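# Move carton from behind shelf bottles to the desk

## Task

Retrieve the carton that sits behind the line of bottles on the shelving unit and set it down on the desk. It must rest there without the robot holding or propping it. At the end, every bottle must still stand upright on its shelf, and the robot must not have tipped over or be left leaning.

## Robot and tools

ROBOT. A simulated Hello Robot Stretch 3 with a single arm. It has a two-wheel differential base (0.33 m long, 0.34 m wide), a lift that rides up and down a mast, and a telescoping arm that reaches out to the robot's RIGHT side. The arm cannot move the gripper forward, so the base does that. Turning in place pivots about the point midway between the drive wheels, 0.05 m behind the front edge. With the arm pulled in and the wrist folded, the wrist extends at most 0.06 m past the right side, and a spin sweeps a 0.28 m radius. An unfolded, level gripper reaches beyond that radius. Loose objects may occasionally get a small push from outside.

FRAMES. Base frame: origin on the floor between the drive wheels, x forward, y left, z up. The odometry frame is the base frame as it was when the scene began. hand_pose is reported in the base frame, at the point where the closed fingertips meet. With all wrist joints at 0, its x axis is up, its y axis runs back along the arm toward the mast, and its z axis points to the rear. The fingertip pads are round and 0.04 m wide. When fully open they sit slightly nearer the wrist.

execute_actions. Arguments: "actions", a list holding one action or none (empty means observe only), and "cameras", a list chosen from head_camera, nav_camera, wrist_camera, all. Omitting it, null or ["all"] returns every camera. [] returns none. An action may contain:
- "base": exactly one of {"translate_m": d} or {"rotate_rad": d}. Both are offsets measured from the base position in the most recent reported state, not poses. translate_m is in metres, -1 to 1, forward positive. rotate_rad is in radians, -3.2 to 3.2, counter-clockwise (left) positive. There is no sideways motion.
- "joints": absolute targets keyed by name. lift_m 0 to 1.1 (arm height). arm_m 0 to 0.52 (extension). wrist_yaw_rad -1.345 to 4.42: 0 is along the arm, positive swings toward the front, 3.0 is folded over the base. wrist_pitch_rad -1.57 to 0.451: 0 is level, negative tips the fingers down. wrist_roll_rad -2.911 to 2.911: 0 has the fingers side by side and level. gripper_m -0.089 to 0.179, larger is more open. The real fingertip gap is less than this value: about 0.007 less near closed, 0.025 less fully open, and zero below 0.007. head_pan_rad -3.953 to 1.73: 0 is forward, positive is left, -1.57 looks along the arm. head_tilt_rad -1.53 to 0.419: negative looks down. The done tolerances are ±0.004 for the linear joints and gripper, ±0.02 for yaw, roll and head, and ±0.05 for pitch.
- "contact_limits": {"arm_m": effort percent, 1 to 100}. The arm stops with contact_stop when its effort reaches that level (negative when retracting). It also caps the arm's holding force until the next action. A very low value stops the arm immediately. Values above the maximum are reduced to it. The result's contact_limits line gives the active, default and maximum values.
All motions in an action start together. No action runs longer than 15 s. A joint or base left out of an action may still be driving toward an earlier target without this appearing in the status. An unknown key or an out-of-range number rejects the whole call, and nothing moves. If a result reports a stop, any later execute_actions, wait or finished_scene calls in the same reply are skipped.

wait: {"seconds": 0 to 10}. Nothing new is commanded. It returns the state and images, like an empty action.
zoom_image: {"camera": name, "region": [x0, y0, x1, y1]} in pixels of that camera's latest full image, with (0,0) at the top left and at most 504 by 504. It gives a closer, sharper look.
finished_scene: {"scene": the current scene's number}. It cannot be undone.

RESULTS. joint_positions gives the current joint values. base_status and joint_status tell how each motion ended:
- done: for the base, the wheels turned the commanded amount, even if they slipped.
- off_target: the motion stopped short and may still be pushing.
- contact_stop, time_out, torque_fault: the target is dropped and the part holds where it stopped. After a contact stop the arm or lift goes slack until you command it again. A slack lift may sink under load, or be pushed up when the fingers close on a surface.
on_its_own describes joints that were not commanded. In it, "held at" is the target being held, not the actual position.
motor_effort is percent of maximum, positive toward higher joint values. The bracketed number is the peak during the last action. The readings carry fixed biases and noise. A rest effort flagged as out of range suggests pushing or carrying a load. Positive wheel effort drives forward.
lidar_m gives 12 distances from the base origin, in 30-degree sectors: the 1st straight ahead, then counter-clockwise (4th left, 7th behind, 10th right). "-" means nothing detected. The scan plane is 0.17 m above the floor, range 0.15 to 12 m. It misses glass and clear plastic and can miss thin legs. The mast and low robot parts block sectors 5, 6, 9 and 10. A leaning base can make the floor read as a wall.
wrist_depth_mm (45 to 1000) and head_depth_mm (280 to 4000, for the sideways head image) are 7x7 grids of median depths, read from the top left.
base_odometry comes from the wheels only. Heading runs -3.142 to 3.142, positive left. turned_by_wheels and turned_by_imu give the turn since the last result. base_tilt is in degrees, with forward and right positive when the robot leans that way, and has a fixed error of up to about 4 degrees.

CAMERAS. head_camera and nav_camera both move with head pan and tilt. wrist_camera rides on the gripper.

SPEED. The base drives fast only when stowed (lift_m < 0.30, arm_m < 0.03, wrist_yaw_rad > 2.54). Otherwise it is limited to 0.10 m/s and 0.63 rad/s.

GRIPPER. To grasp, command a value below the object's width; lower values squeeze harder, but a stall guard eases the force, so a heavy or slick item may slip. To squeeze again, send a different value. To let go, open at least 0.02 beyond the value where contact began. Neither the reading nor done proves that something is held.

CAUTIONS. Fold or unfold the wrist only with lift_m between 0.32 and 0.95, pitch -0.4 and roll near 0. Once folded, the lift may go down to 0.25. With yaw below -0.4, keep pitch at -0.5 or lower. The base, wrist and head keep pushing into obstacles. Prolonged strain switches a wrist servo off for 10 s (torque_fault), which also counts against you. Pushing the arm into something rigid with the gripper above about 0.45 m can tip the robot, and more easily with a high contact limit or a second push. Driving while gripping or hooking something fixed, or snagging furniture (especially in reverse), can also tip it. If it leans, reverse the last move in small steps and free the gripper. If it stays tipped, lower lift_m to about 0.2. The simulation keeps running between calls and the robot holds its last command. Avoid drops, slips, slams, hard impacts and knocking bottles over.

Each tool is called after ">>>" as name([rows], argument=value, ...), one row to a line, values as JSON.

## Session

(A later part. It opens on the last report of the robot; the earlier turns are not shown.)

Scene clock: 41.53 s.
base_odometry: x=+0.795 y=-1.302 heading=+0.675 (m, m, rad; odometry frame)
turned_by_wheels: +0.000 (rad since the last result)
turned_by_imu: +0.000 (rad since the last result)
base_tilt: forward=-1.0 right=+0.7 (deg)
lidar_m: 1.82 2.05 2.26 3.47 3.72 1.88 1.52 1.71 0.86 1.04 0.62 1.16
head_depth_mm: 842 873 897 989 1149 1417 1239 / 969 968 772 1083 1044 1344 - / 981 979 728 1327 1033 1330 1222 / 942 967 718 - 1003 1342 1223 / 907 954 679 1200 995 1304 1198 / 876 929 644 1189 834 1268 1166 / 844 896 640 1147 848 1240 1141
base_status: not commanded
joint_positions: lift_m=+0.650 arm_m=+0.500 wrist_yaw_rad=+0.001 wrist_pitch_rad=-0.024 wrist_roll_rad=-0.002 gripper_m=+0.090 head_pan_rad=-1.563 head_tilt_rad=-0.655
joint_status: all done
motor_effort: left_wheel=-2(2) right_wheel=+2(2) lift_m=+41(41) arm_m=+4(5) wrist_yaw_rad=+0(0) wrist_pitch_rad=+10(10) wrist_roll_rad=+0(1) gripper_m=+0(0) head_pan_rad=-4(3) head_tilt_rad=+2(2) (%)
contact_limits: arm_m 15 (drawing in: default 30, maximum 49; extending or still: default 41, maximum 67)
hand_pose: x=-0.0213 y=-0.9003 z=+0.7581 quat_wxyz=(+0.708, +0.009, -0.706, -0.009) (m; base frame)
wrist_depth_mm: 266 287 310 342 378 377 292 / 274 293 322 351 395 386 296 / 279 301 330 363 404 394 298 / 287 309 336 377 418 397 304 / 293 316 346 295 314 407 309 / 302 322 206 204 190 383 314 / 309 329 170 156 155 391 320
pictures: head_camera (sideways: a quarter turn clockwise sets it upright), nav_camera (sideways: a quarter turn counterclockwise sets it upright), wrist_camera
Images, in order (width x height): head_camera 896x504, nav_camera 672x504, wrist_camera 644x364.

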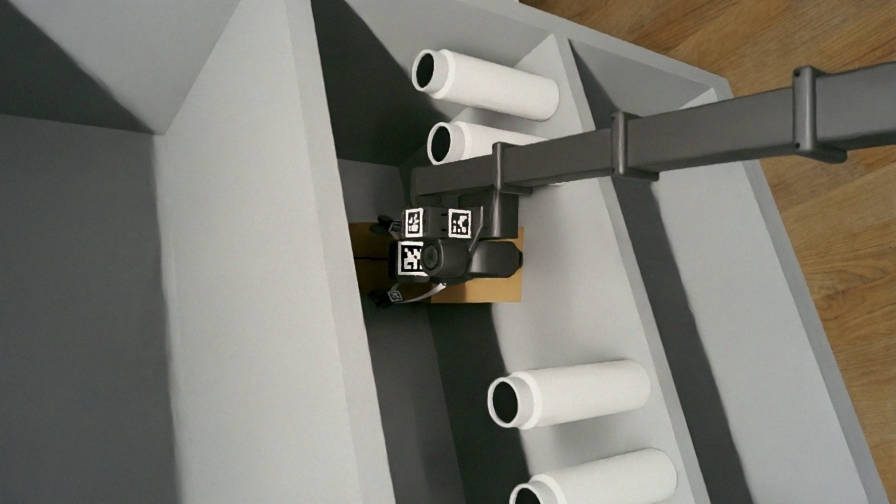

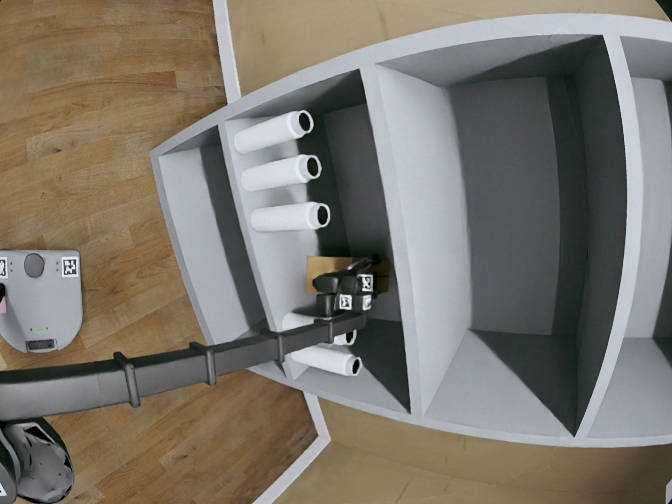

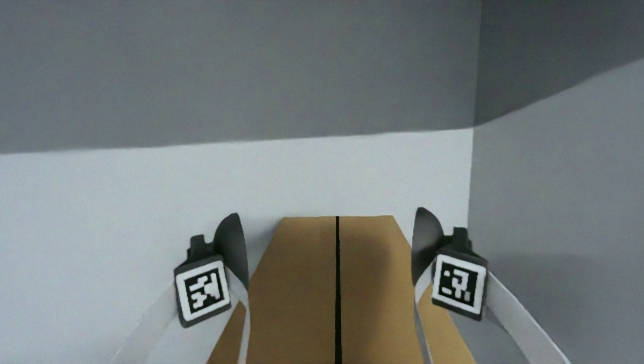

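>>> execute_actions([
  {"joints": {"gripper_m": 0.17, "arm_m": 0.51}, "contact_limits": {"arm_m": 15}},
], cameras=["head_camera", "wrist_camera"])

>>> execute_actions([
  {"joints": {"lift_m": 0.57}},
], cameras=["head_camera", "wrist_camera"])

Scene clock: 43.03 s.
base_odometry: x=+0.795 y=-1.302 heading=+0.675 (m, m, rad; odometry frame)
turned_by_wheels: +0.000 (rad since the last result)
turned_by_imu: +0.000 (rad since the last result)
base_tilt: forward=-0.9 right=+0.7 (deg)
lidar_m: 1.81 2.05 2.27 3.48 3.71 1.87 1.51 1.71 0.85 1.04 0.62 1.16
head_depth_mm: 842 875 900 987 1147 1413 1231 / 967 968 772 1087 1040 1349 - / 979 979 729 1302 1029 1341 1229 / 941 967 718 - 1003 1338 1225 / 908 955 678 1200 996 1304 1191 / 877 930 645 1190 835 1266 1163 / 847 896 638 1145 847 1234 1138
base_status: not commanded
joint_positions: lift_m=+0.650 arm_m=+0.510 wrist_yaw_rad=+0.001 wrist_pitch_rad=-0.024 wrist_roll_rad=-0.002 gripper_m=+0.170 head_pan_rad=-1.563 head_tilt_rad=-0.655
joint_status: all done
motor_effort: left_wheel=-2(2) right_wheel=+2(2) lift_m=+41(40) arm_m=+5(5) wrist_yaw_rad=+0(1) wrist_pitch_rad=+9(9) wrist_roll_rad=+1(1) gripper_m=+0(99) head_pan_rad=-4(4) head_tilt_rad=+2(3) (%)
contact_limits: arm_m 15 (drawing in: default 30, maximum 49; extending or still: default 41, maximum 67)
hand_pose: x=-0.0213 y=-0.9103 z=+0.7581 quat_wxyz=(+0.708, +0.009, -0.706, -0.009) (m; base frame)
wrist_depth_mm: 259 279 302 332 371 375 291 / 265 283 310 342 382 379 291 / 272 292 320 354 392 388 295 / 278 300 329 365 409 396 302 / 286 305 337 293 422 429 304 / 290 326 338 204 213 446 292 / 294 329 166 156 154 395 323
pictures: head_camera (sideways: a quarter turn clockwise sets it upright), wrist_camera
Images, in order (width x height): head_camera 896x504, wrist_camera 644x364.

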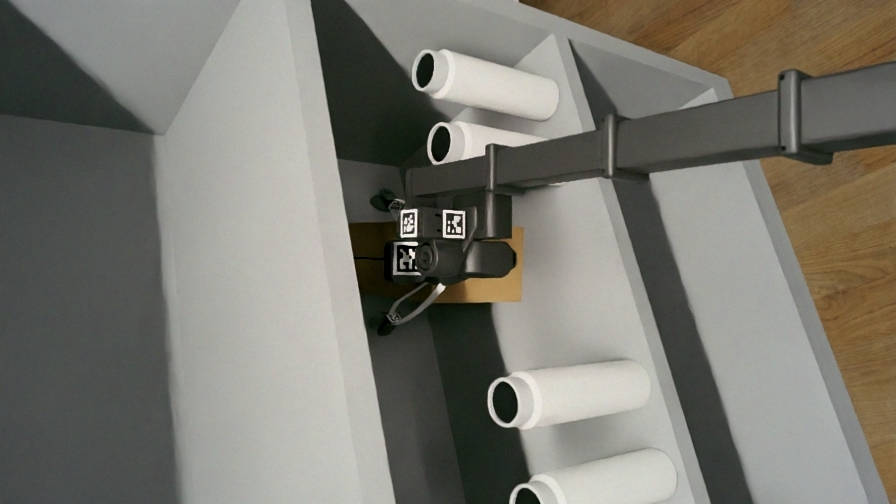

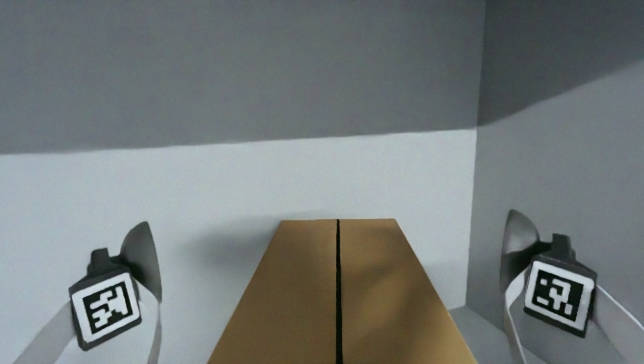

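Scene clock: 44.47 s.
base_odometry: x=+0.795 y=-1.302 heading=+0.675 (m, m, rad; odometry frame)
turned_by_wheels: +0.000 (rad since the last result)
turned_by_imu: +0.000 (rad since the last result)
base_tilt: forward=-1.0 right=+0.7 (deg)
lidar_m: 1.82 2.05 2.27 3.46 3.73 1.87 1.51 1.72 0.85 1.04 0.62 1.16
head_depth_mm: 843 878 896 989 1129 1412 1235 / 971 968 777 1085 1046 1353 1257 / 980 982 730 1302 979 1331 1224 / 945 972 720 1023 1002 1345 1222 / 908 958 681 1198 997 1306 1197 / 875 929 645 1192 836 1273 1166 / 844 894 640 1148 848 1233 1143
base_status: not commanded
joint_positions: lift_m=+0.594 arm_m=+0.510 wrist_yaw_rad=+0.000 wrist_pitch_rad=+0.060 wrist_roll_rad=-0.003 gripper_m=+0.170 head_pan_rad=-1.563 head_tilt_rad=-0.655
joint_status: lift_m contact_stop (moved -0.056 of -0.080)
on_its_own: lift_m is slack since a contact_stop, until your next command for it (your +0.570 is given up); wrist_pitch_rad is at rest, and its effort (-23) is outside its rest range (-20 to +32)
motor_effort: left_wheel=-1(2) right_wheel=+2(3) lift_m=+31(37) arm_m=+4(4) wrist_yaw_rad=+0(0) wrist_pitch_rad=-23(33) wrist_roll_rad=+1(1) gripper_m=+0(0) head_pan_rad=-4(3) head_tilt_rad=+2(3) (%)
hand_pose: x=-0.0214 y=-0.9119 z=+0.7240 quat_wxyz=(+0.708, -0.021, -0.705, +0.021) (m; base frame)
wrist_depth_mm: 269 290 315 343 382 379 292 / 272 291 319 352 389 384 296 / 274 296 327 356 400 389 298 / 278 299 330 364 406 393 302 / 283 306 328 220 242 417 300 / 283 317 143 140 137 399 287 / 286 311 103 102 101 100 320
pictures: head_camera (sideways: a quarter turn clockwise sets it upright), wrist_camera
Images, in order (width x height): head_camera 896x504, wrist_camera 644x364.

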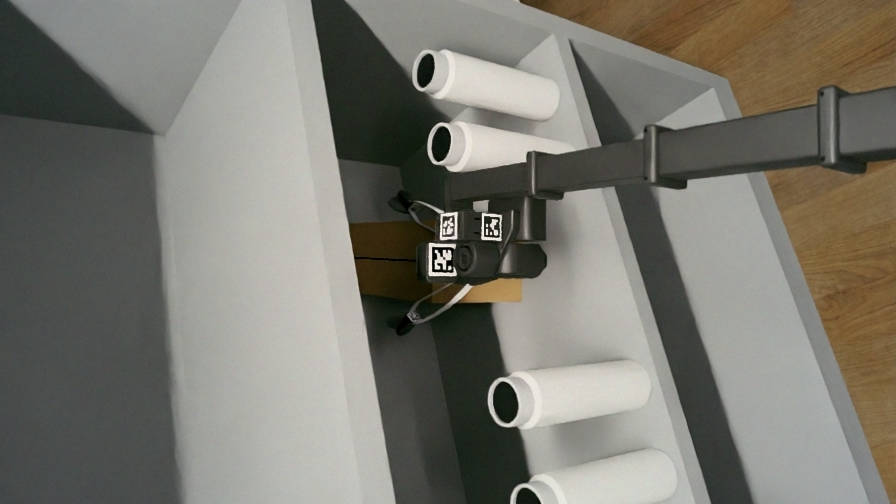

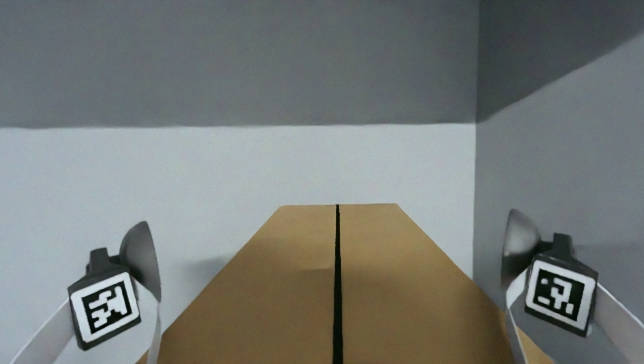

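>>> execute_actions([
  {"joints": {"lift_m": 0.63, "wrist_pitch_rad": 0.0}},
], cameras=[])

>>> execute_actions([
  {"base": {"translate_m": -0.004}, "joints": {"arm_m": 0.478, "gripper_m": 0.175}, "contact_limits": {"arm_m": 15}},
], cameras=["head_camera", "wrist_camera"])

Scene clock: 45.83 s.
base_odometry: x=+0.795 y=-1.302 heading=+0.675 (m, m, rad; odometry frame)
turned_by_wheels: +0.000 (rad since the last result)
turned_by_imu: +0.000 (rad since the last result)
base_tilt: forward=-0.9 right=+0.7 (deg)
lidar_m: 1.82 2.05 2.26 3.46 3.71 1.87 1.51 1.71 0.85 1.04 0.62 1.16
head_depth_mm: 842 876 898 987 1129 1404 1236 / 969 969 773 1086 1041 1351 - / 980 981 731 1313 1019 1341 1227 / 940 970 721 - 1002 1347 1224 / 908 959 679 1200 999 1308 1197 / 875 927 645 1191 834 1272 1167 / 844 897 639 1143 849 1233 1142
base_status: not commanded
joint_positions: lift_m=+0.630 arm_m=+0.510 wrist_yaw_rad=+0.000 wrist_pitch_rad=-0.017 wrist_roll_rad=-0.003 gripper_m=+0.170 head_pan_rad=-1.563 head_tilt_rad=-0.655
joint_status: all done
motor_effort: left_wheel=-2(2) right_wheel=+2(2) lift_m=+41(44) arm_m=+4(4) wrist_yaw_rad=+0(0) wrist_pitch_rad=+7(23) wrist_roll_rad=+1(1) gripper_m=+0(1) head_pan_rad=-3(4) head_tilt_rad=+2(2) (%)
hand_pose: x=-0.0214 y=-0.9105 z=+0.7399 quat_wxyz=(+0.708, +0.007, -0.706, -0.006) (m; base frame)
wrist_depth_mm: 259 279 303 335 365 374 291 / 265 284 311 343 379 384 292 / 270 291 320 356 394 388 296 / 280 303 329 369 411 393 300 / 287 305 335 244 290 429 302 / 290 331 196 170 167 442 293 / 293 330 131 129 127 366 321
pictures: none
No camera images: the call's "cameras" was empty. Leave "cameras" out to get every camera's image.

Scene clock: 47.07 s.
base_odometry: x=+0.792 y=-1.305 heading=+0.675 (m, m, rad; odometry frame)
turned_by_wheels: +0.000 (rad since the last result)
turned_by_imu: +0.000 (rad since the last result)
base_tilt: forward=-0.9 right=+0.7 (deg)
lidar_m: 1.82 2.06 2.27 3.46 3.73 1.87 1.51 1.71 0.85 1.04 0.62 1.16
head_depth_mm: 838 870 890 984 1149 1439 1230 / 964 966 774 1076 1040 1343 - / 983 980 729 1303 1018 1339 1225 / 944 970 719 1058 997 1344 1227 / 908 956 681 1199 993 1302 1196 / 878 928 645 1188 826 1270 1166 / 845 894 640 1147 911 1237 1137
base_status: done
joint_positions: lift_m=+0.630 arm_m=+0.478 wrist_yaw_rad=+0.000 wrist_pitch_rad=-0.018 wrist_roll_rad=-0.003 gripper_m=+0.175 head_pan_rad=-1.563 head_tilt_rad=-0.655
joint_status: all done
motor_effort: left_wheel=-1(4) right_wheel=+1(5) lift_m=+40(41) arm_m=-4(3) wrist_yaw_rad=+0(0) wrist_pitch_rad=+7(7) wrist_roll_rad=+1(1) gripper_m=+0(36) head_pan_rad=-4(4) head_tilt_rad=+2(2) (%)
contact_limits: arm_m 15 (drawing in: default 30, maximum 49; extending or still: default 41, maximum 67)
hand_pose: x=-0.0214 y=-0.8790 z=+0.7397 quat_wxyz=(+0.708, +0.007, -0.706, -0.006) (m; base frame)
wrist_depth_mm: 283 303 330 362 403 384 296 / 291 310 340 373 417 387 300 / 298 322 350 385 433 396 302 / 307 329 356 387 447 399 306 / 309 339 361 243 458 428 309 / 315 356 184 169 167 443 296 / - 357 131 129 128 372 336
pictures: head_camera (sideways: a quarter turn clockwise sets it upright), wrist_camera
Images, in order (width x height): head_camera 896x504, wrist_camera 644x364.

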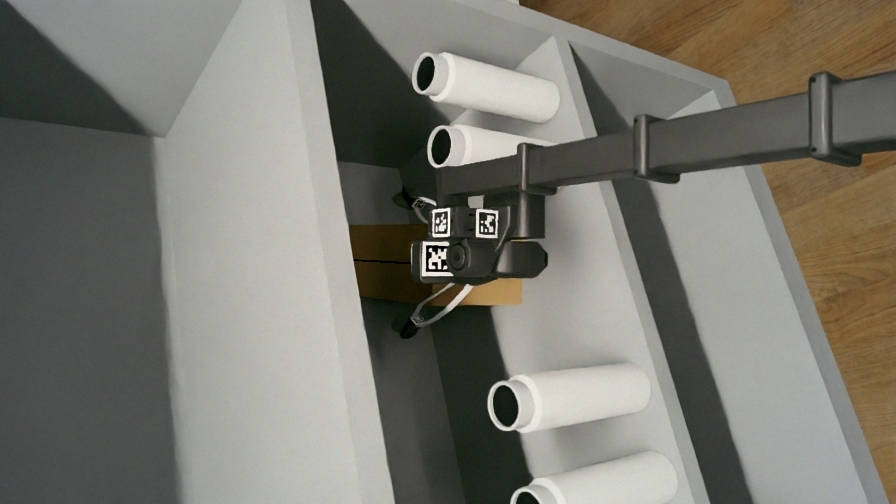

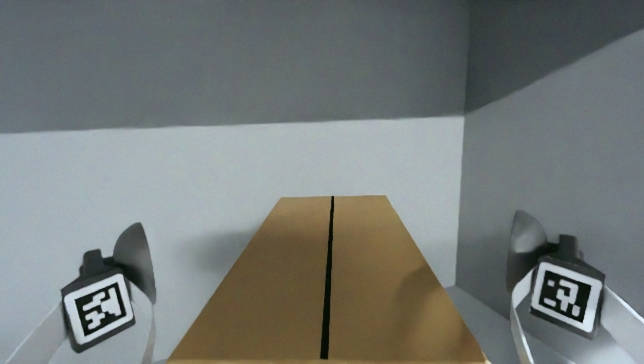

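>>> execute_actions([
  {"joints": {"lift_m": 0.575}},
], cameras=["head_camera", "wrist_camera"])

Scene clock: 48.60 s.
base_odometry: x=+0.792 y=-1.305 heading=+0.675 (m, m, rad; odometry frame)
turned_by_wheels: +0.000 (rad since the last result)
turned_by_imu: +0.000 (rad since the last result)
base_tilt: forward=-1.0 right=+0.7 (deg)
lidar_m: 1.82 2.06 2.27 3.45 3.72 1.87 1.51 1.71 0.85 1.04 0.63 1.16
head_depth_mm: 835 871 892 986 1145 1444 1240 / 965 961 774 1079 1044 1359 1260 / 979 980 728 1252 978 1319 1228 / 947 967 718 1021 975 1338 1219 / 910 959 680 1191 998 1304 1192 / 878 928 645 1188 825 1273 1173 / 847 900 638 1145 910 1239 1140
base_status: not commanded
joint_positions: lift_m=+0.575 arm_m=+0.478 wrist_yaw_rad=+0.000 wrist_pitch_rad=-0.018 wrist_roll_rad=-0.003 gripper_m=+0.175 head_pan_rad=-1.563 head_tilt_rad=-0.655
joint_status: all done
motor_effort: left_wheel=-1(2) right_wheel=+2(2) lift_m=+26(38) arm_m=-4(3) wrist_yaw_rad=+0(0) wrist_pitch_rad=+7(7) wrist_roll_rad=+1(1) gripper_m=+0(0) head_pan_rad=-3(3) head_tilt_rad=+2(2) (%)
hand_pose: x=-0.0214 y=-0.8790 z=+0.6852 quat_wxyz=(+0.708, +0.007, -0.706, -0.007) (m; base frame)
wrist_depth_mm: 284 303 327 365 403 380 296 / 290 312 340 375 417 389 300 / 297 321 352 379 431 394 303 / 304 326 203 166 159 398 307 / 312 118 109 107 105 105 310 / 316 113 112 110 108 108 296 / - 297 116 114 112 281 293
pictures: head_camera (sideways: a quarter turn clockwise sets it upright), wrist_camera
Images, in order (width x height): head_camera 896x504, wrist_camera 644x364.

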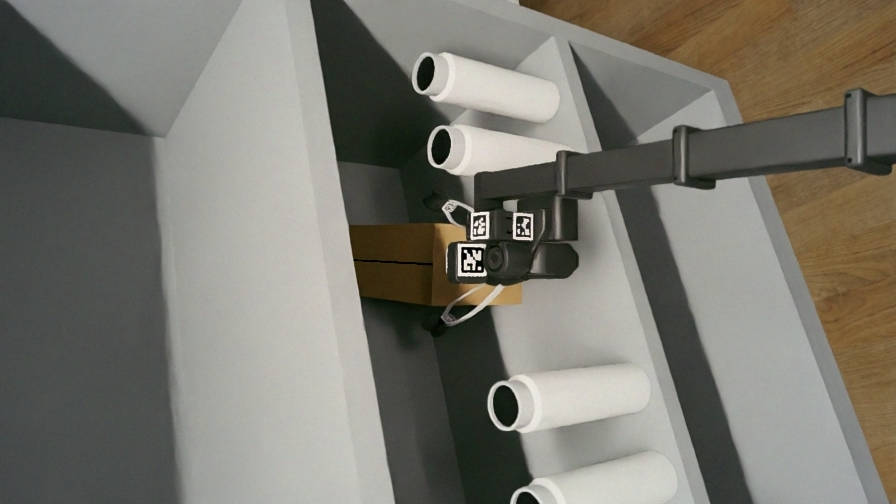

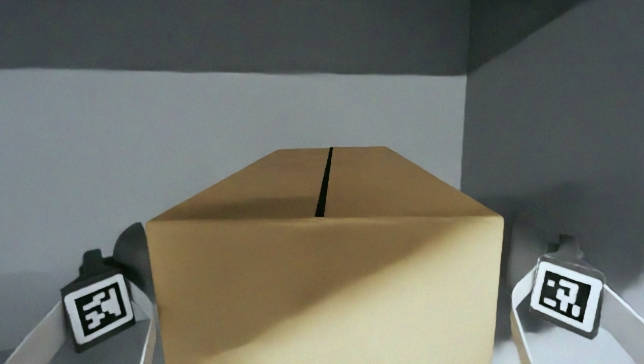

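>>> execute_actions([
  {"joints": {"gripper_m": 0.10}},
], cameras=["head_camera", "wrist_camera"])

Scene clock: 50.03 s.
base_odometry: x=+0.792 y=-1.305 heading=+0.675 (m, m, rad; odometry frame)
turned_by_wheels: +0.000 (rad since the last result)
turned_by_imu: +0.000 (rad since the last result)
base_tilt: forward=-1.0 right=+0.7 (deg)
lidar_m: 1.82 2.06 2.27 3.44 3.71 1.86 1.51 1.71 0.85 1.04 0.62 1.16
head_depth_mm: 837 872 893 984 1144 1443 1234 / 963 962 774 1079 1047 1357 1255 / 981 982 730 1251 974 1314 1227 / 941 971 720 1020 972 1343 1224 / 909 956 678 1193 997 1304 1194 / 877 929 646 1189 825 1264 1165 / 846 895 640 1149 913 1236 1142
base_status: not commanded
joint_positions: lift_m=+0.575 arm_m=+0.478 wrist_yaw_rad=-0.001 wrist_pitch_rad=-0.018 wrist_roll_rad=-0.003 gripper_m=+0.101 head_pan_rad=-1.563 head_tilt_rad=-0.655
joint_status: all done
motor_effort: left_wheel=-1(1) right_wheel=+2(1) lift_m=+26(26) arm_m=-3(3) wrist_yaw_rad=+1(1) wrist_pitch_rad=+7(7) wrist_roll_rad=+1(1) gripper_m=-20(100) head_pan_rad=-4(4) head_tilt_rad=+2(2) (%)
hand_pose: x=-0.0217 y=-0.8790 z=+0.6852 quat_wxyz=(+0.708, +0.006, -0.706, -0.007) (m; base frame)
wrist_depth_mm: 283 304 333 365 406 382 295 / 289 313 339 375 417 386 298 / 296 319 350 378 433 394 304 / 306 327 204 165 159 387 307 / 311 332 123 123 123 361 312 / 317 334 128 127 127 - 316 / 319 309 132 132 132 294 295
pictures: head_camera (sideways: a quarter turn clockwise sets it upright), wrist_camera
Images, in order (width x height): head_camera 896x504, wrist_camera 644x364.

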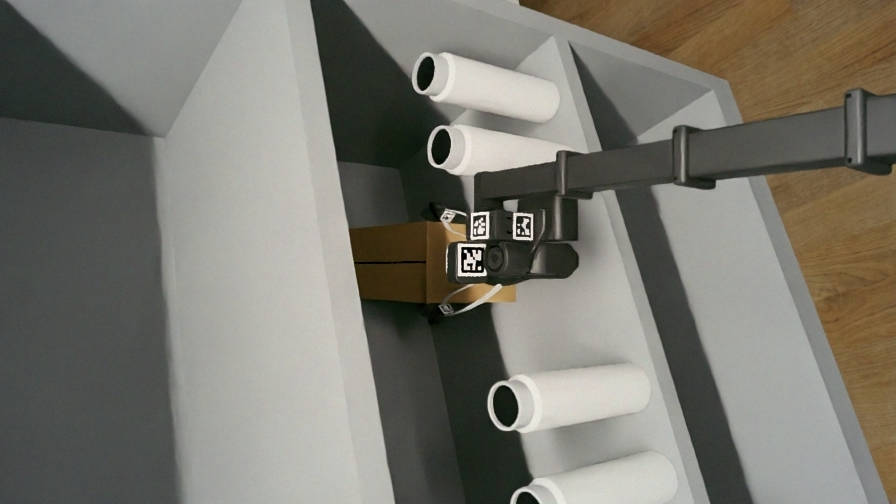

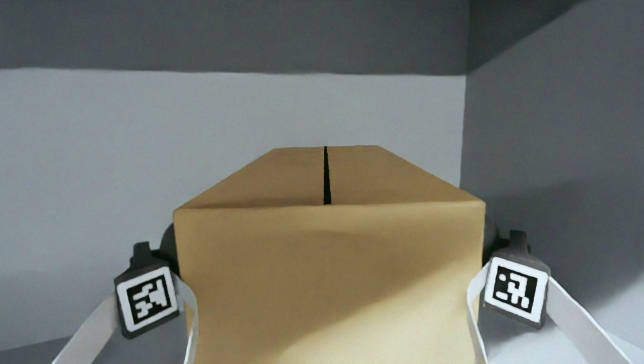

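>>> execute_actions([
  {"joints": {"gripper_m": 0.04}},
], cameras=[])

>>> execute_actions([
  {"joints": {"lift_m": 0.605}},
], cameras=["head_camera", "wrist_camera"])

Scene clock: 51.40 s.
base_odometry: x=+0.792 y=-1.305 heading=+0.675 (m, m, rad; odometry frame)
turned_by_wheels: +0.000 (rad since the last result)
turned_by_imu: +0.000 (rad since the last result)
base_tilt: forward=-0.9 right=+0.7 (deg)
lidar_m: 1.82 2.05 2.27 3.46 3.70 1.87 1.52 1.71 0.85 1.04 0.62 1.16
head_depth_mm: 839 870 894 986 1152 1444 1234 / 965 965 774 1078 1044 1355 1256 / 977 979 730 1253 974 1314 1230 / 947 970 719 1020 972 1344 1222 / 911 955 680 1198 996 1307 1196 / 878 929 645 1190 825 1272 1167 / 847 897 637 1148 910 1233 1137
base_status: not commanded
joint_positions: lift_m=+0.575 arm_m=+0.478 wrist_yaw_rad=-0.001 wrist_pitch_rad=-0.018 wrist_roll_rad=-0.003 gripper_m=+0.043 head_pan_rad=-1.563 head_tilt_rad=-0.655
joint_status: all done
motor_effort: left_wheel=-1(2) right_wheel=+2(2) lift_m=+25(26) arm_m=-3(3) wrist_yaw_rad=+1(1) wrist_pitch_rad=+7(7) wrist_roll_rad=+1(1) gripper_m=-51(100) head_pan_rad=-4(4) head_tilt_rad=+2(2) (%)
hand_pose: x=-0.0217 y=-0.8790 z=+0.6852 quat_wxyz=(+0.708, +0.006, -0.706, -0.007) (m; base frame)
wrist_depth_mm: 285 305 331 365 407 381 296 / 293 312 340 373 417 393 297 / 295 320 350 377 429 394 302 / 305 328 203 165 159 386 304 / 309 331 123 123 123 360 311 / 318 334 127 127 127 - 315 / 318 309 132 132 132 305 292
pictures: none
No camera images: the call's "cameras" was empty. Leave "cameras" out to get every camera's image.

Scene clock: 52.47 s.
base_odometry: x=+0.792 y=-1.305 heading=+0.675 (m, m, rad; odometry frame)
turned_by_wheels: +0.000 (rad since the last result)
turned_by_imu: +0.000 (rad since the last result)
base_tilt: forward=-0.9 right=+0.7 (deg)
lidar_m: 1.82 2.05 2.27 3.47 3.71 1.87 1.51 1.71 0.85 1.04 0.62 1.16
head_depth_mm: 837 872 892 982 1150 1441 1233 / 966 964 776 1076 1043 1346 1255 / 979 984 727 1295 983 1326 1227 / 943 969 719 994 973 1339 1218 / 910 958 680 1193 994 1305 1193 / 877 931 645 1192 827 1274 1170 / 847 898 639 1146 912 1237 1144
base_status: not commanded
joint_positions: lift_m=+0.605 arm_m=+0.478 wrist_yaw_rad=-0.001 wrist_pitch_rad=-0.036 wrist_roll_rad=-0.003 gripper_m=+0.047 head_pan_rad=-1.563 head_tilt_rad=-0.655
joint_status: all done
on_its_own: gripper_m is held at +0.045, not at your +0.040, by its stall guard, which is still easing
motor_effort: left_wheel=-1(1) right_wheel=+2(2) lift_m=+42(44) arm_m=-3(3) wrist_yaw_rad=+1(1) wrist_pitch_rad=+14(15) wrist_roll_rad=+1(1) gripper_m=-47(50) head_pan_rad=-4(3) head_tilt_rad=+2(2) (%)
hand_pose: x=-0.0217 y=-0.8784 z=+0.7100 quat_wxyz=(+0.708, +0.013, -0.706, -0.013) (m; base frame)
wrist_depth_mm: 282 304 329 361 401 379 295 / 288 312 337 375 414 388 297 / 296 320 349 385 428 394 303 / 302 330 235 178 171 397 307 / 309 329 124 124 124 364 311 / 320 336 128 127 127 - 316 / 327 342 131 131 130 336 308
pictures: head_camera (sideways: a quarter turn clockwise sets it upright), wrist_camera
Images, in order (width x height): head_camera 896x504, wrist_camera 644x364.

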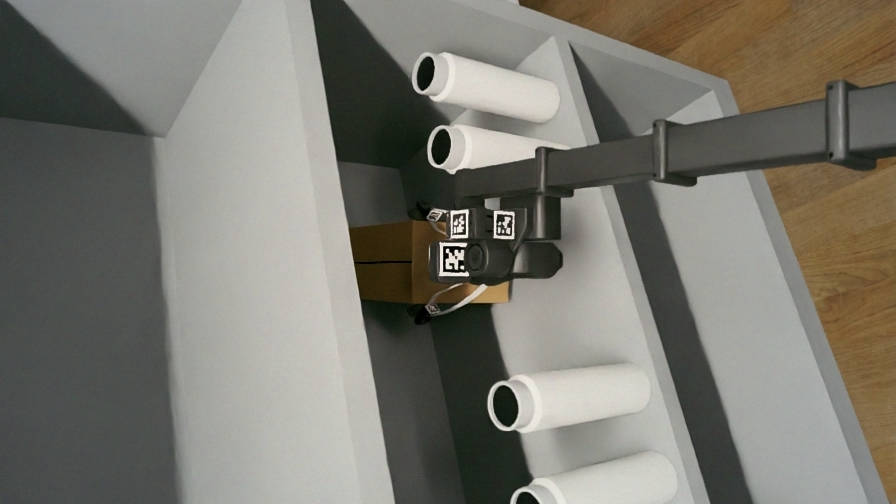

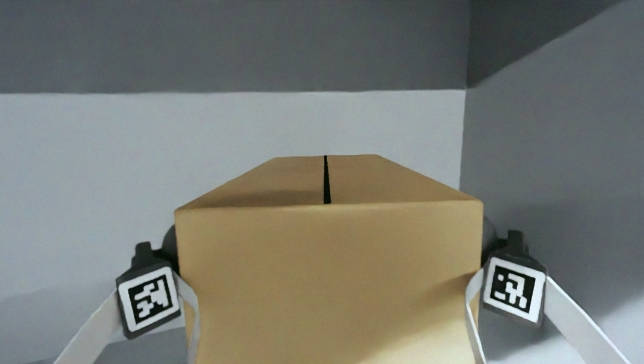

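>>> execute_actions([
  {"joints": {"gripper_m": 0.06, "lift_m": 0.63}},
], cameras=["wrist_camera"])

Scene clock: 55.87 s.
base_odometry: x=+0.792 y=-1.305 heading=+0.675 (m, m, rad; odometry frame)
turned_by_wheels: +0.000 (rad since the last result)
turned_by_imu: +0.001 (rad since the last result)
base_tilt: forward=-0.9 right=+0.7 (deg)
lidar_m: 1.82 2.05 2.26 3.46 3.73 1.87 1.51 1.71 0.85 1.04 0.62 1.16
head_depth_mm: 837 874 894 984 1145 1449 1236 / 966 965 774 1078 1040 1345 - / 981 983 730 1307 1005 1339 1223 / 939 966 719 970 1001 1338 1224 / 907 955 680 1196 1000 1305 1192 / 878 930 646 1193 825 1273 1167 / 848 896 637 1148 910 1235 1140
base_status: not commanded
joint_positions: lift_m=+0.630 arm_m=+0.478 wrist_yaw_rad=-0.001 wrist_pitch_rad=-0.038 wrist_roll_rad=-0.003 gripper_m=+0.066 head_pan_rad=-1.563 head_tilt_rad=-0.655
joint_status: gripper_m off_target (ended at +0.066, target +0.060); the others done
on_its_own: gripper_m is held at +0.064, not at your +0.060, by its stall guard, which is still easing
motor_effort: left_wheel=-1(1) right_wheel=+2(2) lift_m=+41(42) arm_m=-4(3) wrist_yaw_rad=+1(1) wrist_pitch_rad=+15(15) wrist_roll_rad=+1(1) gripper_m=-37(58) head_pan_rad=-4(4) head_tilt_rad=+2(2) (%)
hand_pose: x=-0.0217 y=-0.8784 z=+0.7347 quat_wxyz=(+0.708, +0.013, -0.706, -0.014) (m; base frame)
wrist_depth_mm: 282 303 328 362 400 381 293 / 289 310 340 371 418 387 299 / 296 319 348 387 433 394 302 / 302 326 240 180 172 400 307 / 314 331 124 124 124 364 311 / 321 334 128 127 127 - 314 / 326 360 131 131 131 375 304
pictures: wrist_camera
Images, in order (width x height): wrist_camera 644x364.

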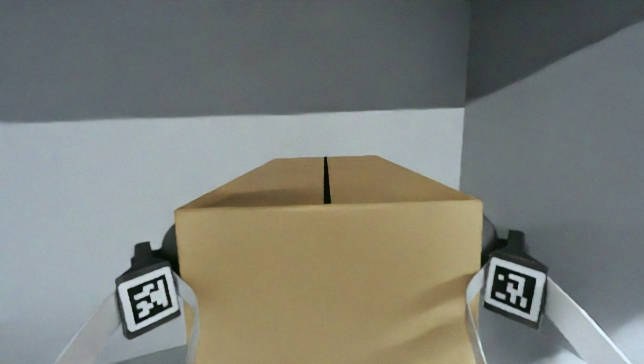

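>>> execute_actions(actions=[], cameras=["wrist_camera"])

>>> wait(seconds=2)

Scene clock: 56.00 s.
base_odometry: x=+0.792 y=-1.305 heading=+0.675 (m, m, rad; odometry frame)
turned_by_wheels: +0.000 (rad since the last result)
turned_by_imu: +0.000 (rad since the last result)
base_tilt: forward=-1.0 right=+0.7 (deg)
lidar_m: 1.82 2.05 2.27 3.46 3.73 1.87 1.51 1.71 0.85 1.04 0.62 1.16
head_depth_mm: 837 870 892 989 1150 1446 1235 / 963 963 775 1078 1041 1341 - / 981 984 728 1310 1003 1337 1230 / 944 969 719 971 999 1343 1220 / 909 952 680 1197 995 1305 1193 / 877 929 645 1189 827 1270 1168 / 847 898 639 1142 911 1237 1141
base_status: not commanded
joint_positions: lift_m=+0.630 arm_m=+0.478 wrist_yaw_rad=-0.001 wrist_pitch_rad=-0.038 wrist_roll_rad=-0.003 gripper_m=+0.066 head_pan_rad=-1.563 head_tilt_rad=-0.655
joint_status: gripper_m off_target (ended at +0.066, target +0.060); the others done
on_its_own: gripper_m is held at +0.064, not at your +0.060, by its stall guard, which is still easing
motor_effort: left_wheel=-2(1) right_wheel=+2(2) lift_m=+42(42) arm_m=-3(3) wrist_yaw_rad=+1(1) wrist_pitch_rad=+15(15) wrist_roll_rad=+1(1) gripper_m=-38(58) head_pan_rad=-5(4) head_tilt_rad=+2(2) (%)
hand_pose: x=-0.0217 y=-0.8784 z=+0.7347 quat_wxyz=(+0.708, +0.013, -0.706, -0.014) (m; base frame)
wrist_depth_mm: 282 302 328 363 404 382 297 / 290 311 338 373 418 383 298 / 296 322 349 388 434 397 305 / 304 329 240 180 171 400 309 / 311 330 124 124 124 365 313 / 322 335 128 127 127 - 315 / 330 359 131 131 130 373 305
pictures: wrist_camera
Images, in order (width x height): wrist_camera 644x364.

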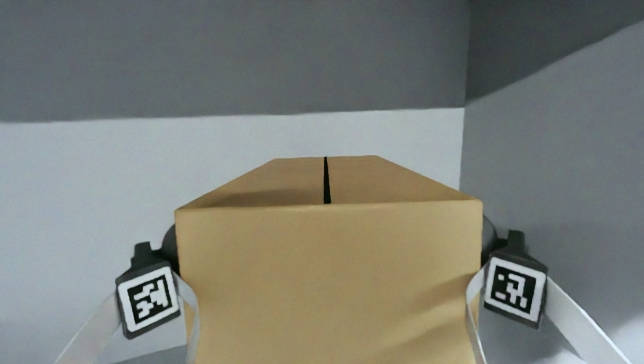

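Scene clock: 58.00 s.
base_odometry: x=+0.792 y=-1.305 heading=+0.675 (m, m, rad; odometry frame)
turned_by_wheels: +0.000 (rad since the last result)
turned_by_imu: +0.000 (rad since the last result)
base_tilt: forward=-1.0 right=+0.7 (deg)
lidar_m: 1.82 2.06 2.27 3.46 3.71 1.87 1.51 1.71 0.85 1.04 0.62 1.16
head_depth_mm: 836 871 893 983 1149 1441 1231 / 966 962 773 1075 1040 1343 - / 981 980 729 1310 1003 1340 1228 / 945 968 718 975 997 1342 1224 / 908 953 679 1198 999 1312 1195 / 876 930 645 1186 826 1269 1164 / 848 896 639 1148 911 1237 1142
base_status: not commanded
joint_positions: lift_m=+0.630 arm_m=+0.478 wrist_yaw_rad=-0.001 wrist_pitch_rad=-0.038 wrist_roll_rad=-0.003 gripper_m=+0.077 head_pan_rad=-1.563 head_tilt_rad=-0.655
joint_status: gripper_m off_target (ended at +0.066, target +0.060); the others done
on_its_own: gripper_m is held at +0.076, not at your +0.060, by its stall guard, which is still easing
motor_effort: left_wheel=-2(1) right_wheel=+1(2) lift_m=+42(42) arm_m=-3(3) wrist_yaw_rad=+1(1) wrist_pitch_rad=+15(15) wrist_roll_rad=+1(1) gripper_m=-32(58) head_pan_rad=-3(4) head_tilt_rad=+2(2) (%)
hand_pose: x=-0.0217 y=-0.8784 z=+0.7347 quat_wxyz=(+0.708, +0.013, -0.706, -0.014) (m; base frame)
wrist_depth_mm: 283 303 330 362 399 379 294 / 289 312 337 375 418 388 300 / 297 320 346 386 430 392 304 / 305 329 244 181 173 399 306 / 312 332 125 124 124 364 311 / 319 341 128 127 127 - 317 / 327 360 131 131 130 374 305
wait: 2.00 s; at rest by 0.27 s
pictures: head_camera (sideways: a quarter turn clockwise sets it upright), nav_camera (sideways: a quarter turn counterclockwise sets it upright), wrist_camera
Images, in order (width x height): head_camera 896x504, nav_camera 672x504, wrist_camera 644x364.

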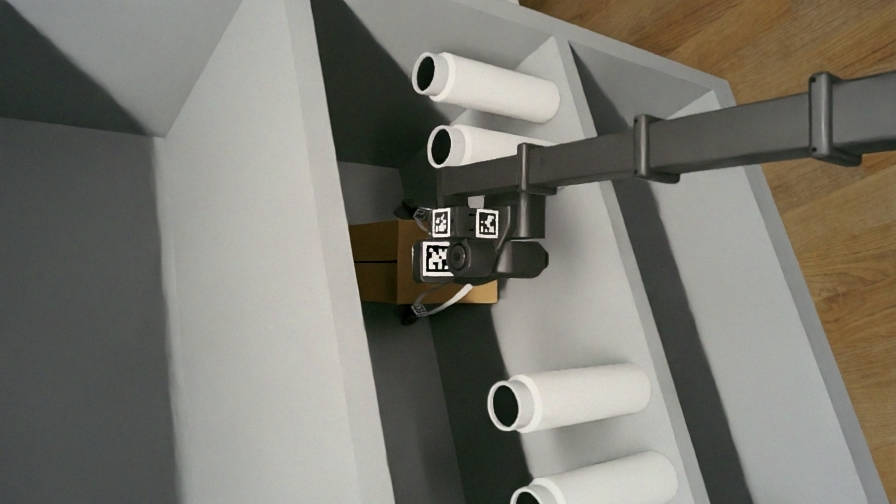

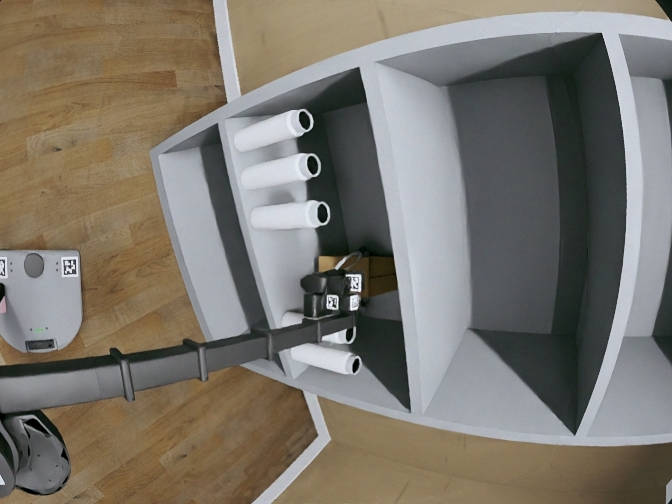

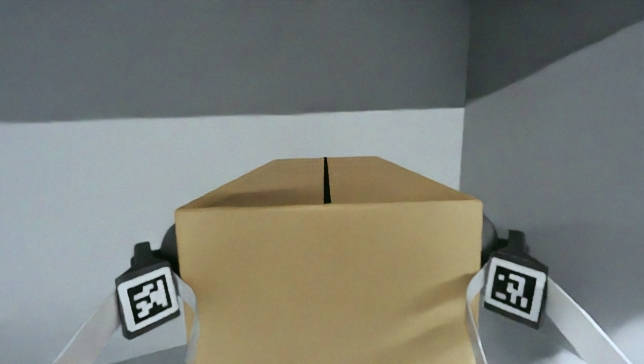

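>>> wait(seconds=8)

Scene clock: 66.10 s.
base_odometry: x=+0.792 y=-1.305 heading=+0.675 (m, m, rad; odometry frame)
turned_by_wheels: +0.000 (rad since the last result)
turned_by_imu: +0.001 (rad since the last result)
base_tilt: forward=-0.9 right=+0.7 (deg)
lidar_m: 1.82 2.05 2.27 3.46 3.71 1.87 1.51 1.71 0.85 1.05 0.62 1.16
head_depth_mm: 836 870 892 986 1151 1445 1231 / 964 964 773 1078 1043 1346 - / 981 980 728 1304 1006 1339 1225 / 942 967 718 974 998 1346 1221 / 908 955 681 1194 997 1306 1192 / 874 929 645 1189 828 1266 1165 / 846 894 638 1145 912 1233 1141
base_status: not commanded
joint_positions: lift_m=+0.630 arm_m=+0.478 wrist_yaw_rad=-0.001 wrist_pitch_rad=-0.038 wrist_roll_rad=-0.003 gripper_m=+0.094 head_pan_rad=-1.563 head_tilt_rad=-0.655
joint_status: gripper_m off_target (ended at +0.066, target +0.060); the others done
on_its_own: gripper_m is held at +0.093, not at your +0.060, by its stall guard, which is not easing now
motor_effort: left_wheel=-2(1) right_wheel=+2(2) lift_m=+41(42) arm_m=-4(3) wrist_yaw_rad=+1(1) wrist_pitch_rad=+15(15) wrist_roll_rad=+1(1) gripper_m=-23(58) head_pan_rad=-4(4) head_tilt_rad=+2(2) (%)
hand_pose: x=-0.0217 y=-0.8784 z=+0.7347 quat_wxyz=(+0.708, +0.013, -0.706, -0.014) (m; base frame)
wrist_depth_mm: 283 303 330 359 402 379 297 / 288 312 336 374 415 387 299 / 296 318 351 387 434 391 302 / 304 329 348 209 199 399 308 / 313 334 126 126 125 364 312 / 321 337 128 128 127 - 315 / 327 359 130 130 129 374 308
wait: 8.00 s; at rest by 0.17 s
pictures: head_camera (sideways: a quarter turn clockwise sets it upright), nav_camera (sideways: a quarter turn counterclockwise sets it upright), wrist_camera
Images, in order (width x height): head_camera 896x504, nav_camera 672x504, wrist_camera 644x364.

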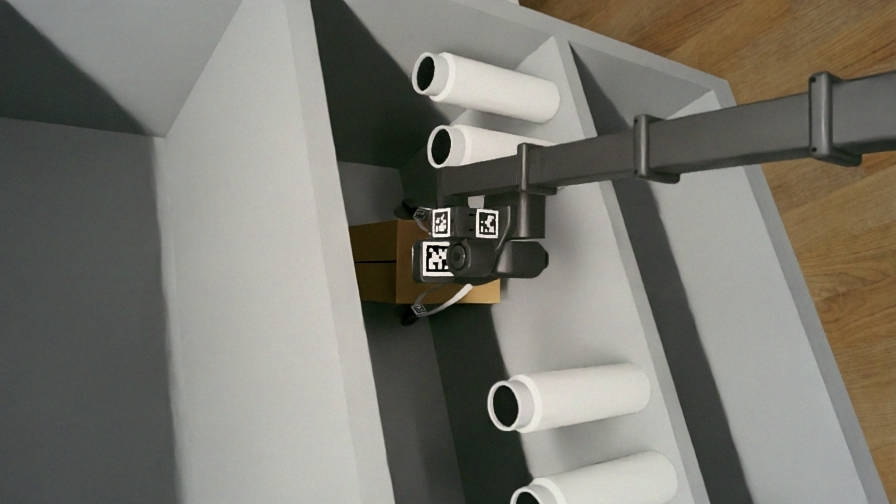

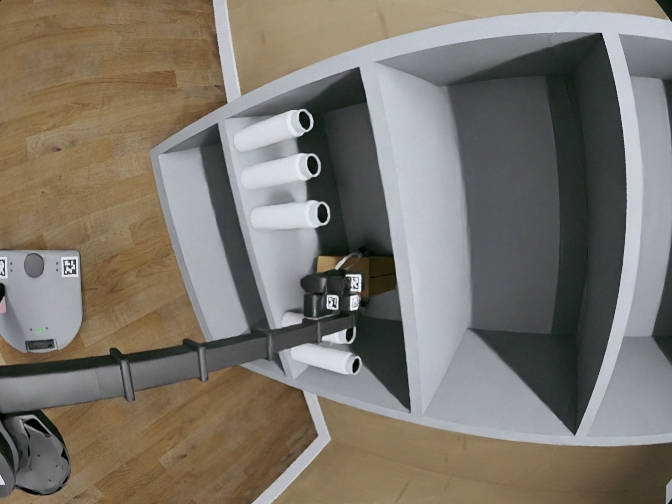

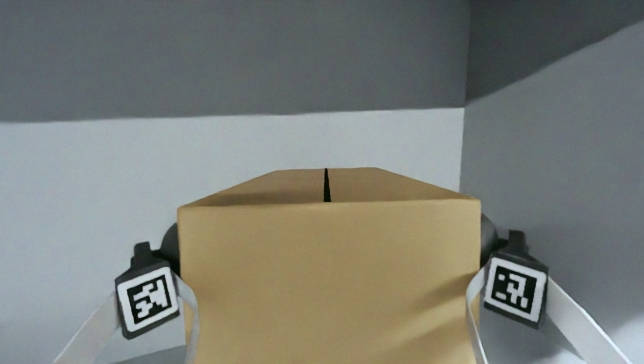

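>>> execute_actions([
  {"base": {"translate_m": 0.012}, "joints": {"gripper_m": 0.02, "lift_m": 0.675}},
], cameras=[])

>>> execute_actions([
  {"joints": {"gripper_m": 0.022, "arm_m": 0.33}, "contact_limits": {"arm_m": 15}},
], cameras=["head_camera", "wrist_camera"])

Scene clock: 67.50 s.
base_odometry: x=+0.801 y=-1.297 heading=+0.674 (m, m, rad; odometry frame)
turned_by_wheels: +0.000 (rad since the last result)
turned_by_imu: +0.000 (rad since the last result)
base_tilt: forward=-0.9 right=+0.7 (deg)
lidar_m: 1.82 2.05 2.26 3.46 3.71 1.88 1.52 1.72 0.86 1.04 0.62 1.16
head_depth_mm: 852 880 900 986 1120 1409 1235 / 976 982 774 1101 1039 1331 - / 981 983 727 1336 1019 1346 1228 / 941 969 717 - 1001 1345 1222 / 904 955 680 1196 994 1307 1195 / 872 928 644 1188 817 1273 1165 / 845 893 638 1141 790 1235 1143
base_status: done
joint_positions: lift_m=+0.675 arm_m=+0.478 wrist_yaw_rad=-0.007 wrist_pitch_rad=-0.050 wrist_roll_rad=-0.003 gripper_m=+0.026 head_pan_rad=-1.563 head_tilt_rad=-0.655
joint_status: gripper_m off_target (ended at +0.026, target +0.020); the others done
motor_effort: left_wheel=-4(6) right_wheel=+5(11) lift_m=+42(44) arm_m=-2(3) wrist_yaw_rad=+5(8) wrist_pitch_rad=+20(20) wrist_roll_rad=+1(1) gripper_m=-100(100) head_pan_rad=-3(4) head_tilt_rad=+2(2) (%)
hand_pose: x=-0.0231 y=-0.8778 z=+0.7764 quat_wxyz=(+0.708, +0.016, -0.706, -0.020) (m; base frame)
wrist_depth_mm: 277 299 327 356 395 390 303 / 283 306 335 371 411 395 306 / 292 314 345 382 425 405 312 / 301 324 352 387 444 411 317 / 309 333 129 128 128 380 321 / 317 334 128 128 127 - 326 / 324 364 128 127 127 393 315
pictures: none
No camera images: the call's "cameras" was empty. Leave "cameras" out to get every camera's image.

Scene clock: 69.83 s.
base_odometry: x=+0.801 y=-1.297 heading=+0.675 (m, m, rad; odometry frame)
turned_by_wheels: +0.000 (rad since the last result)
turned_by_imu: +0.000 (rad since the last result)
base_tilt: forward=-0.9 right=+0.7 (deg)
lidar_m: 1.82 2.05 2.27 3.47 3.72 1.88 1.52 1.72 0.86 1.04 0.61 1.15
head_depth_mm: 852 879 901 985 1122 1410 1246 / 975 981 776 1098 1039 1334 - / 980 980 729 1300 - 1347 1230 / 941 970 717 845 - 1347 1229 / 904 954 679 1197 996 1307 1193 / 873 926 644 1191 817 1271 1168 / 845 893 640 1149 791 1233 1140
base_status: not commanded
joint_positions: lift_m=+0.675 arm_m=+0.330 wrist_yaw_rad=-0.001 wrist_pitch_rad=-0.043 wrist_roll_rad=-0.003 gripper_m=+0.039 head_pan_rad=-1.563 head_tilt_rad=-0.655
joint_status: gripper_m off_target (ended at +0.039, target +0.022); the others done
on_its_own: gripper_m is held at +0.037, not at your +0.022, by its stall guard, which is still easing
motor_effort: left_wheel=-2(4) right_wheel=+3(6) lift_m=+42(42) arm_m=-4(5) wrist_yaw_rad=+1(5) wrist_pitch_rad=+17(20) wrist_roll_rad=+1(1) gripper_m=-49(96) head_pan_rad=-4(4) head_tilt_rad=+2(2) (%)
contact_limits: arm_m 15 (drawing in: default 30, maximum 49; extending or still: default 41, maximum 67)
hand_pose: x=-0.0216 y=-0.7302 z=+0.7782 quat_wxyz=(+0.708, +0.015, -0.706, -0.016) (m; base frame)
wrist_depth_mm: 380 408 440 462 484 427 348 / 397 424 462 514 568 457 350 / 407 433 486 526 589 469 355 / 412 446 485 524 580 472 365 / 426 453 128 127 127 444 195 / 438 459 128 128 128 - 163 / 445 436 129 129 128 397 159
pictures: head_camera (sideways: a quarter turn clockwise sets it upright), wrist_camera
Images, in order (width x height): head_camera 896x504, wrist_camera 644x364.

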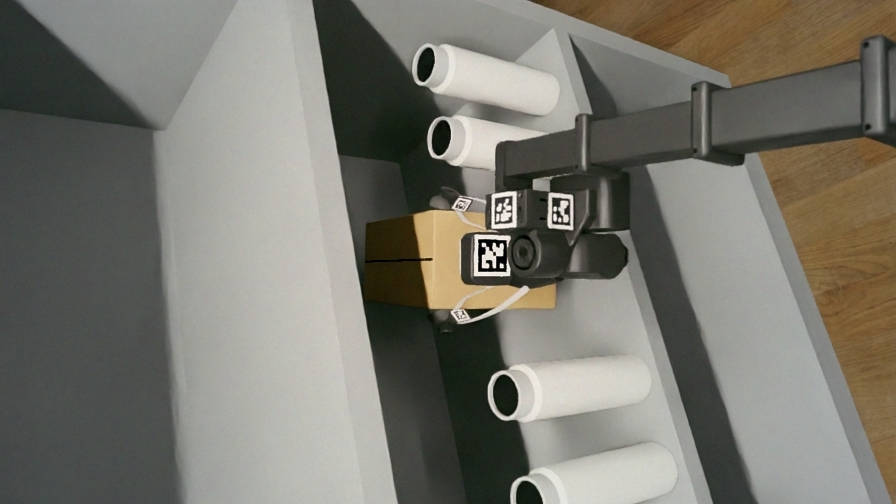

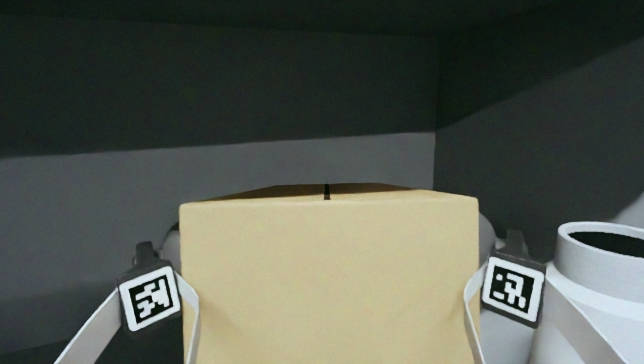

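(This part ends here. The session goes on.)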